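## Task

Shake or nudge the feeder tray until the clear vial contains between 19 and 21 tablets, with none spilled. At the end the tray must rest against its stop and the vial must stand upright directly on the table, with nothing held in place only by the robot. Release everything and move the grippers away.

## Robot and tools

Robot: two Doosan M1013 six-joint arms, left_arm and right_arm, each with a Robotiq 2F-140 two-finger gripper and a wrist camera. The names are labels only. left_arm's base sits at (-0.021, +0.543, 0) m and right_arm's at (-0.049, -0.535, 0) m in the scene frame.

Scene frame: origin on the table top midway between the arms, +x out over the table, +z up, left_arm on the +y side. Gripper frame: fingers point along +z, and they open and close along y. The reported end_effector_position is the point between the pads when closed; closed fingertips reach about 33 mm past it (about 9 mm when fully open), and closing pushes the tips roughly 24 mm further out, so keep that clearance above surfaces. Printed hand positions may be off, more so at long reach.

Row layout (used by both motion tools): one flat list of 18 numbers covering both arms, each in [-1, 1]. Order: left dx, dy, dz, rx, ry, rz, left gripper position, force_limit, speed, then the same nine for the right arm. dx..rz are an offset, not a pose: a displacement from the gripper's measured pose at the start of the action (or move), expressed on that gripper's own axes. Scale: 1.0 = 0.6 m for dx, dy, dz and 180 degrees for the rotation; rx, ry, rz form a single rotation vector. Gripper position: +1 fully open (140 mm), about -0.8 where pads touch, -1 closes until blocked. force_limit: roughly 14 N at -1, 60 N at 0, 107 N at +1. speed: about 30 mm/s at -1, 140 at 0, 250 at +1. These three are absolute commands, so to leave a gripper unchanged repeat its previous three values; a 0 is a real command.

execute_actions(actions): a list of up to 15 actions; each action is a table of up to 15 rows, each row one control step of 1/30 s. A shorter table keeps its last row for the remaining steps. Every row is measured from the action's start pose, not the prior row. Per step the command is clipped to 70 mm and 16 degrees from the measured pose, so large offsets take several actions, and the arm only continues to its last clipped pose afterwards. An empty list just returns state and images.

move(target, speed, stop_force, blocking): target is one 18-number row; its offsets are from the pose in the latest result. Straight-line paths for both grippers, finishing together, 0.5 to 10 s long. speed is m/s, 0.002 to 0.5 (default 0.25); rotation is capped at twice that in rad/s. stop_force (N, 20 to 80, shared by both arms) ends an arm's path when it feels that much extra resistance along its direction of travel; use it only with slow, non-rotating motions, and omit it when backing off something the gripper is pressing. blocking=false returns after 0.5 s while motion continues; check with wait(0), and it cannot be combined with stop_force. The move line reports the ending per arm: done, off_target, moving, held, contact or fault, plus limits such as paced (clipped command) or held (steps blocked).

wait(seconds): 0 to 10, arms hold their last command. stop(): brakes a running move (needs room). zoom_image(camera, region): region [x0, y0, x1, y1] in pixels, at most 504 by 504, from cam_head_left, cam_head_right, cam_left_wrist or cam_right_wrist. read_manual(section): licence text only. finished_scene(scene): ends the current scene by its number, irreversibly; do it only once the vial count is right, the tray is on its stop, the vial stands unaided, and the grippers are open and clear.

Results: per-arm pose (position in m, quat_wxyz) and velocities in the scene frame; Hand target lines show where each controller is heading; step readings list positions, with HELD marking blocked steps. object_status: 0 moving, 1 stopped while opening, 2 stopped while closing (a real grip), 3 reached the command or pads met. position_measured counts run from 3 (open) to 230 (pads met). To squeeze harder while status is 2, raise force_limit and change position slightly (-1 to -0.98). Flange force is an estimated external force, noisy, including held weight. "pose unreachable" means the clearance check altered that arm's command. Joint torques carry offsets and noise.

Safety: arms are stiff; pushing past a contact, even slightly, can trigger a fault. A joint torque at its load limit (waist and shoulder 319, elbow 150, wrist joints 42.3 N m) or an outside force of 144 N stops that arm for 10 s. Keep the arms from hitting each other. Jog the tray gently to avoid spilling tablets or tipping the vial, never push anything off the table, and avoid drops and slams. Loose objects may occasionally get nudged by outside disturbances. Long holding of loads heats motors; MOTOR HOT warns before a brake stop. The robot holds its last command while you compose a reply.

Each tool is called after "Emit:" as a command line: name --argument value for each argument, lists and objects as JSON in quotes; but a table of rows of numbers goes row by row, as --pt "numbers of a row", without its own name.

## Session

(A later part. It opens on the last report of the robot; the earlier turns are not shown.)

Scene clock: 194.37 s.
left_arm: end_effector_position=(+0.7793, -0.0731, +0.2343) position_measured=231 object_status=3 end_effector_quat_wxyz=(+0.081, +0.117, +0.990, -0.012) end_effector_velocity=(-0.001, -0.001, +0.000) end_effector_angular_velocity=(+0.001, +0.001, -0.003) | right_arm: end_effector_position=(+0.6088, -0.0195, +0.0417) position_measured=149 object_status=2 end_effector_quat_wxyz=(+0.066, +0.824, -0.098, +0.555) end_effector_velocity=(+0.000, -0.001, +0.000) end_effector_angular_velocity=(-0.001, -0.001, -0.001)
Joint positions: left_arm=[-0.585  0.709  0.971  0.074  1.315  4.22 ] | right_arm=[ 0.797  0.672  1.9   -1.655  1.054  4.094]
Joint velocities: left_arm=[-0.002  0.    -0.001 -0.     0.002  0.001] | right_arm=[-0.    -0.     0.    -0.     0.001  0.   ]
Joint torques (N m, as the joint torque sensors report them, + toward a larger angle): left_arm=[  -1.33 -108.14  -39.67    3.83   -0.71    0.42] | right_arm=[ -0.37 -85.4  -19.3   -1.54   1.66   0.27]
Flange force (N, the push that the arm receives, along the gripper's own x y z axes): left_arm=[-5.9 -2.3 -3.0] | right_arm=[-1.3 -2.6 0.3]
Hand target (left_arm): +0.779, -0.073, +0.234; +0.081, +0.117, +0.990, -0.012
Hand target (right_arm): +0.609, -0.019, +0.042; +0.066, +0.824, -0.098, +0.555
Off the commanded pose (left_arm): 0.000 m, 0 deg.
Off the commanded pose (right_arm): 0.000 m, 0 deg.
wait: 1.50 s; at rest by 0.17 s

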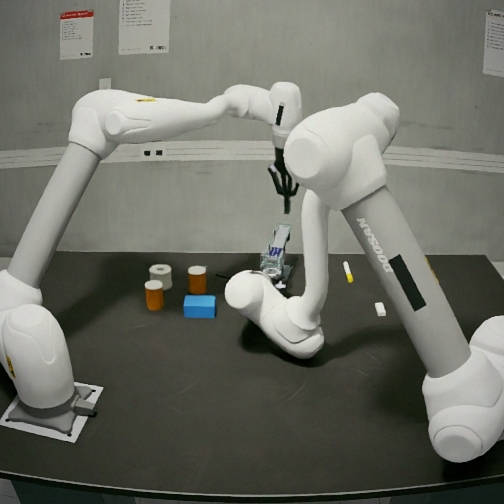

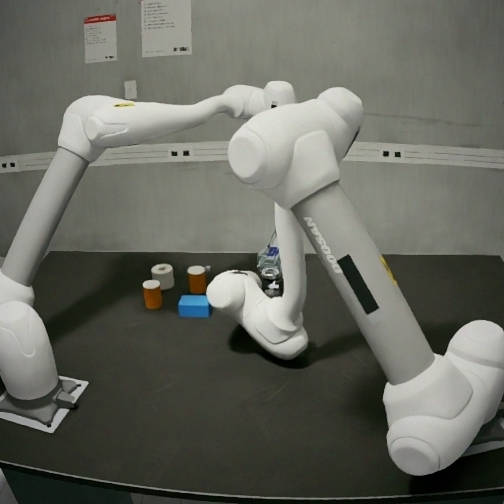

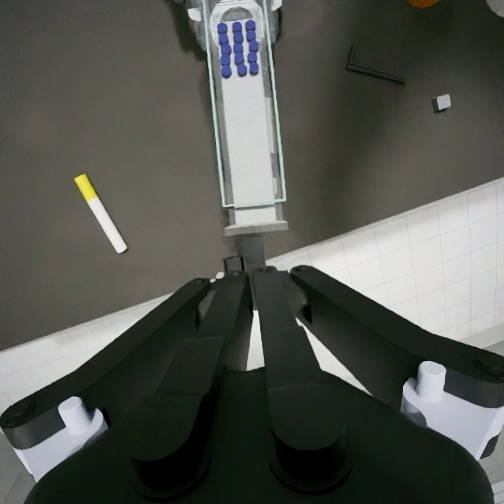

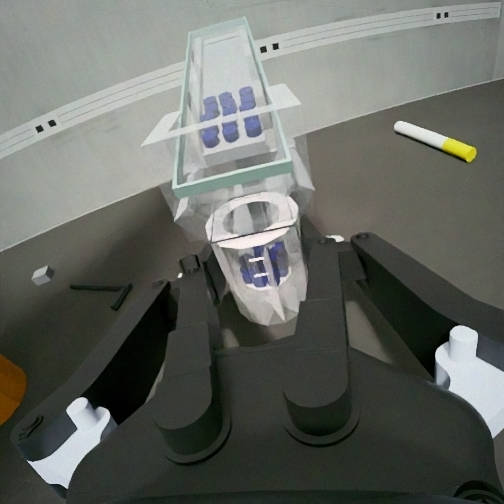

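Emit:
execute_actions --actions '[[[-0.003,0,-0.01,0,0,0,-1,-0.8,0.3,-0.0008,0,0.0003,0,0,0,-1,-0.6,-0.4],[-0.004,0,-0.02,0,0,0,-1,-0.8,0.3,-0.0016,0,0.0006,0,0,0,-1,-0.6,-0.4],[-0.005,0,-0.03,0,0,0,-1,-0.8,0.3,-0.0023,0,0.001,0,0,0,-1,-0.6,-0.4],[-0.005,0,-0.04,0,0,0,-1,-0.8,0.3,-0.0023,0,0.001,0,0,0,-1,-0.6,-0.4],[-0.005,0,-0.05,0,0,0,-1,-0.8,0.3,-0.0023,0,0.001,0,0,0,-1,-0.6,-0.4],[-0.005,0,-0.06,0,0,0,-1,-0.8,0.3,-0.0023,0,0.001,0,0,0,-1,-0.6,-0.4],[-0.005,0,-0.07,0,0,0,-1,-0.8,0.3,-0.0023,0,0.001,0,0,0,-1,-0.6,-0.4],[-0.005,0,-0.08,0,0,0,-1,-0.8,0.3,-0.0023,0,0.001,0,0,0,-1,-0.6,-0.4],[-0.005,0,-0.08,0,0,0,-1,-0.8,0.3,-0.0023,0,0.001,0,0,0,0.4,-0.6,0]],[[0,0,0,0,0,0,-1,-0.8,0.3,0,0,0,0,0,0,0.4,-0.6,0]]]'

Scene clock: 204.80 s.
left_arm: end_effector_position=(+0.7744, -0.0718, +0.2823) position_measured=231 object_status=3 end_effector_quat_wxyz=(+0.081, +0.117, +0.990, -0.012) end_effector_velocity=(+0.001, +0.001, +0.000) end_effector_angular_velocity=(-0.000, -0.000, +0.002) | right_arm: end_effector_position=(+0.6088, -0.0194, +0.0402) position_measured=78 object_status=3 end_effector_quat_wxyz=(+0.066, +0.824, -0.098, +0.555) end_effector_velocity=(+0.000, +0.000, +0.000) end_effector_angular_velocity=(+0.000, -0.001, +0.000)
Joint positions: left_arm=[-0.587  0.693  0.913  0.073  1.389  4.224] | right_arm=[ 0.797  0.674  1.9   -1.657  1.055  4.097]
Joint velocities: left_arm=[ 0.001  0.    -0.     0.     0.    -0.001] | right_arm=[ 0.     0.    -0.001 -0.001  0.001  0.   ]
Joint torques (N m, as the joint torque sensors report them, + toward a larger angle): left_arm=[  -1.38 -105.57  -40.88    4.18   -0.61    0.23] | right_arm=[ -0.09 -84.65 -18.79  -1.34   1.95   0.49]
Flange force (N, the push that the arm receives, along the gripper's own x y z axes): left_arm=[-0.2 1.4 -2.4] | right_arm=[0.4 -2.6 0.6]
Flange force at the end of the 1st action (N, along the gripper's axes at the end of the call): left_arm=[-3.9 1.2 -3.1] | right_arm=[-0.1 -0.1 0.2]
Hand target (left_arm): +0.774, -0.072, +0.282; +0.081, +0.117, +0.990, -0.012
Hand target (right_arm): +0.609, -0.019, +0.040; +0.066, +0.824, -0.098, +0.555
Off the commanded pose (left_arm): 0.000 m, 0 deg.
Off the commanded pose (right_arm): 0.000 m, 0 deg.
Step readings (end_effector_position; steps 1 to 15: 1st action; 16 to 30: 2nd action):
0: left_arm (+0.7793, -0.0731, +0.2343) | right_arm (+0.6088, -0.0195, +0.0417)
1: left_arm (+0.7793, -0.0731, +0.2347) | right_arm (+0.6088, -0.0195, +0.0417)
2: left_arm (+0.7795, -0.0731, +0.2377) | right_arm (+0.6088, -0.0196, +0.0412)
4: left_arm (+0.7795, -0.0729, +0.2499) | right_arm (+0.6088, -0.0196, +0.0403)
8: left_arm (+0.7759, -0.0719, +0.2740) | right_arm (+0.6088, -0.0195, +0.0403)
15: left_arm (+0.7744, -0.0718, +0.2823) | right_arm (+0.6088, -0.0194, +0.0402)
16: left_arm (+0.7744, -0.0718, +0.2823) | right_arm (+0.6088, -0.0194, +0.0402)
17: left_arm (+0.7744, -0.0718, +0.2823) | right_arm (+0.6088, -0.0194, +0.0402)
19: left_arm (+0.7744, -0.0718, +0.2823) | right_arm (+0.6088, -0.0194, +0.0402)
23: left_arm (+0.7744, -0.0718, +0.2823) | right_arm (+0.6088, -0.0194, +0.0402)
30: end_effector_position above

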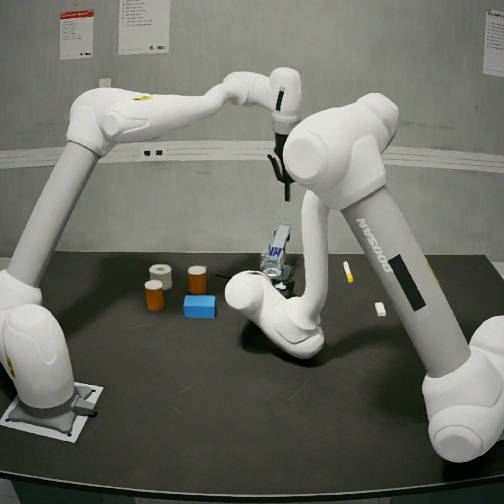

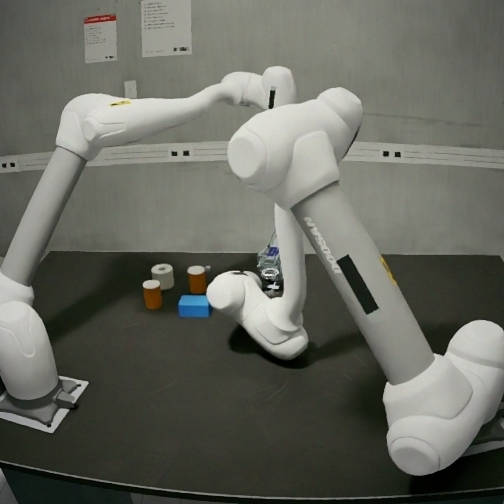

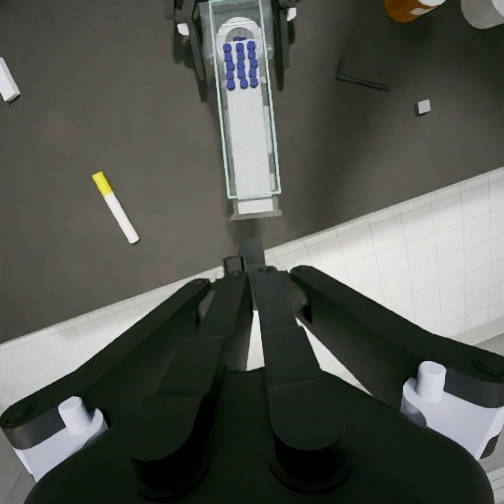

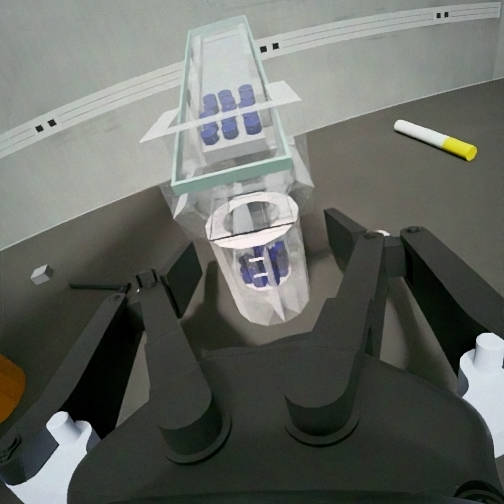

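Emit:
move --target '[0.1,0.35,-0.08,0,0,0,-1,-0.8,0.3,-0.07,0,-0.28,0,0,0,0.4,-0.6,0]'

Emit:
zoom_image --camera "cam_right_wrist" --region '[150,60,370,280]'

Scene clock: 211.00 s.
left_arm: end_effector_position=(+0.7584, +0.1480, +0.3190) position_measured=231 object_status=3 end_effector_quat_wxyz=(+0.081, +0.117, +0.990, -0.012) end_effector_velocity=(-0.001, +0.000, -0.001) end_effector_angular_velocity=(+0.001, +0.001, -0.001) | right_arm: end_effector_position=(+0.4420, +0.0207, +0.0642) position_measured=78 object_status=3 end_effector_quat_wxyz=(+0.066, +0.824, -0.098, +0.554) end_effector_velocity=(-0.000, +0.001, -0.000) end_effector_angular_velocity=(+0.001, +0.001, +0.001)
Joint positions: left_arm=[-0.396  0.441  1.249  0.044  1.294  4.414] | right_arm=[ 1.046  0.609  1.965 -1.447  1.188  4.099]
Joint velocities: left_arm=[-0.     0.     0.001 -0.     0.     0.001] | right_arm=[ 0.001 -0.    -0.001  0.    -0.001 -0.   ]
Joint torques (N m, as the joint torque sensors report them, + toward a larger angle): left_arm=[  2.55 -85.17 -39.45   4.03  -0.49  -0.29] | right_arm=[  2.33 -80.22 -19.08  -1.4    1.96   0.36]
Flange force (N, the push that the arm receives, along the gripper's own x y z axes): left_arm=[-4.7 -4.1 -2.4] | right_arm=[-0.8 -1.9 3.9]
Hand target (left_arm): +0.758, +0.148, +0.319; +0.081, +0.117, +0.990, -0.012
Hand target (right_arm): +0.442, +0.021, +0.064; +0.066, +0.824, -0.098, +0.554
Off the commanded pose (left_arm): 0.000 m, 0 deg.
Off the commanded pose (right_arm): 0.000 m, 0 deg.
move: done

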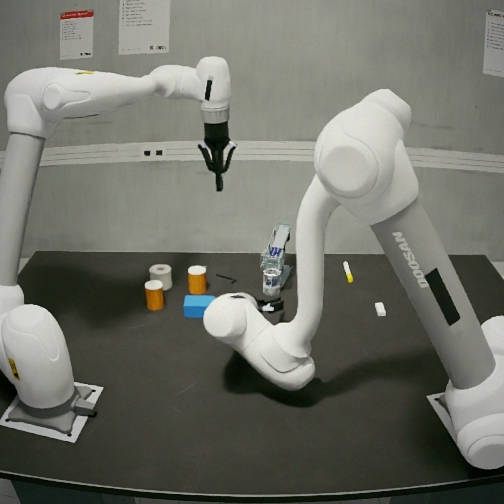

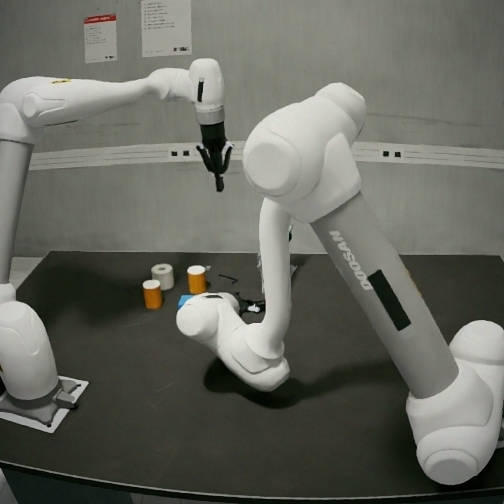

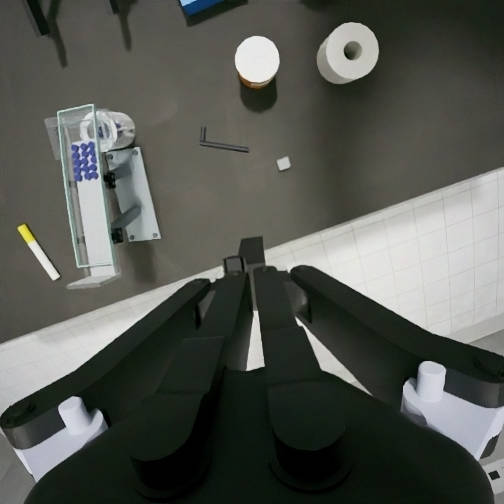

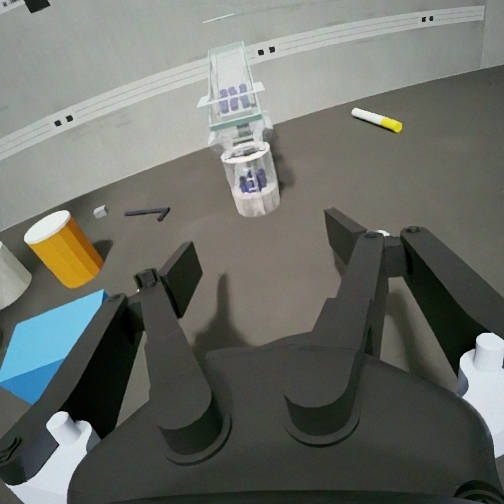

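Region (150, 60, 370, 280) of cam_right_wrist's 504x504 image, scaled by 2.291, with more detail than that image has.

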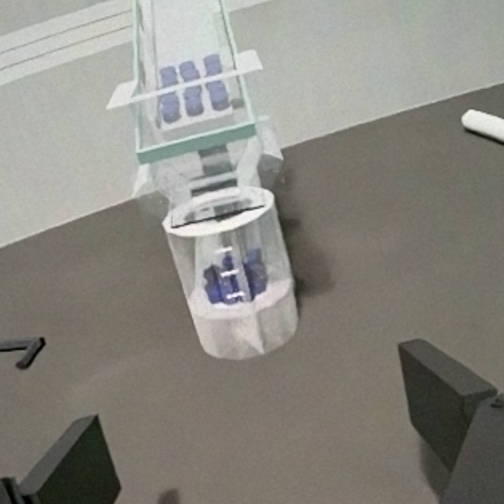

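Emit:
finished_scene --scene 2

The scene is finished: the task was done.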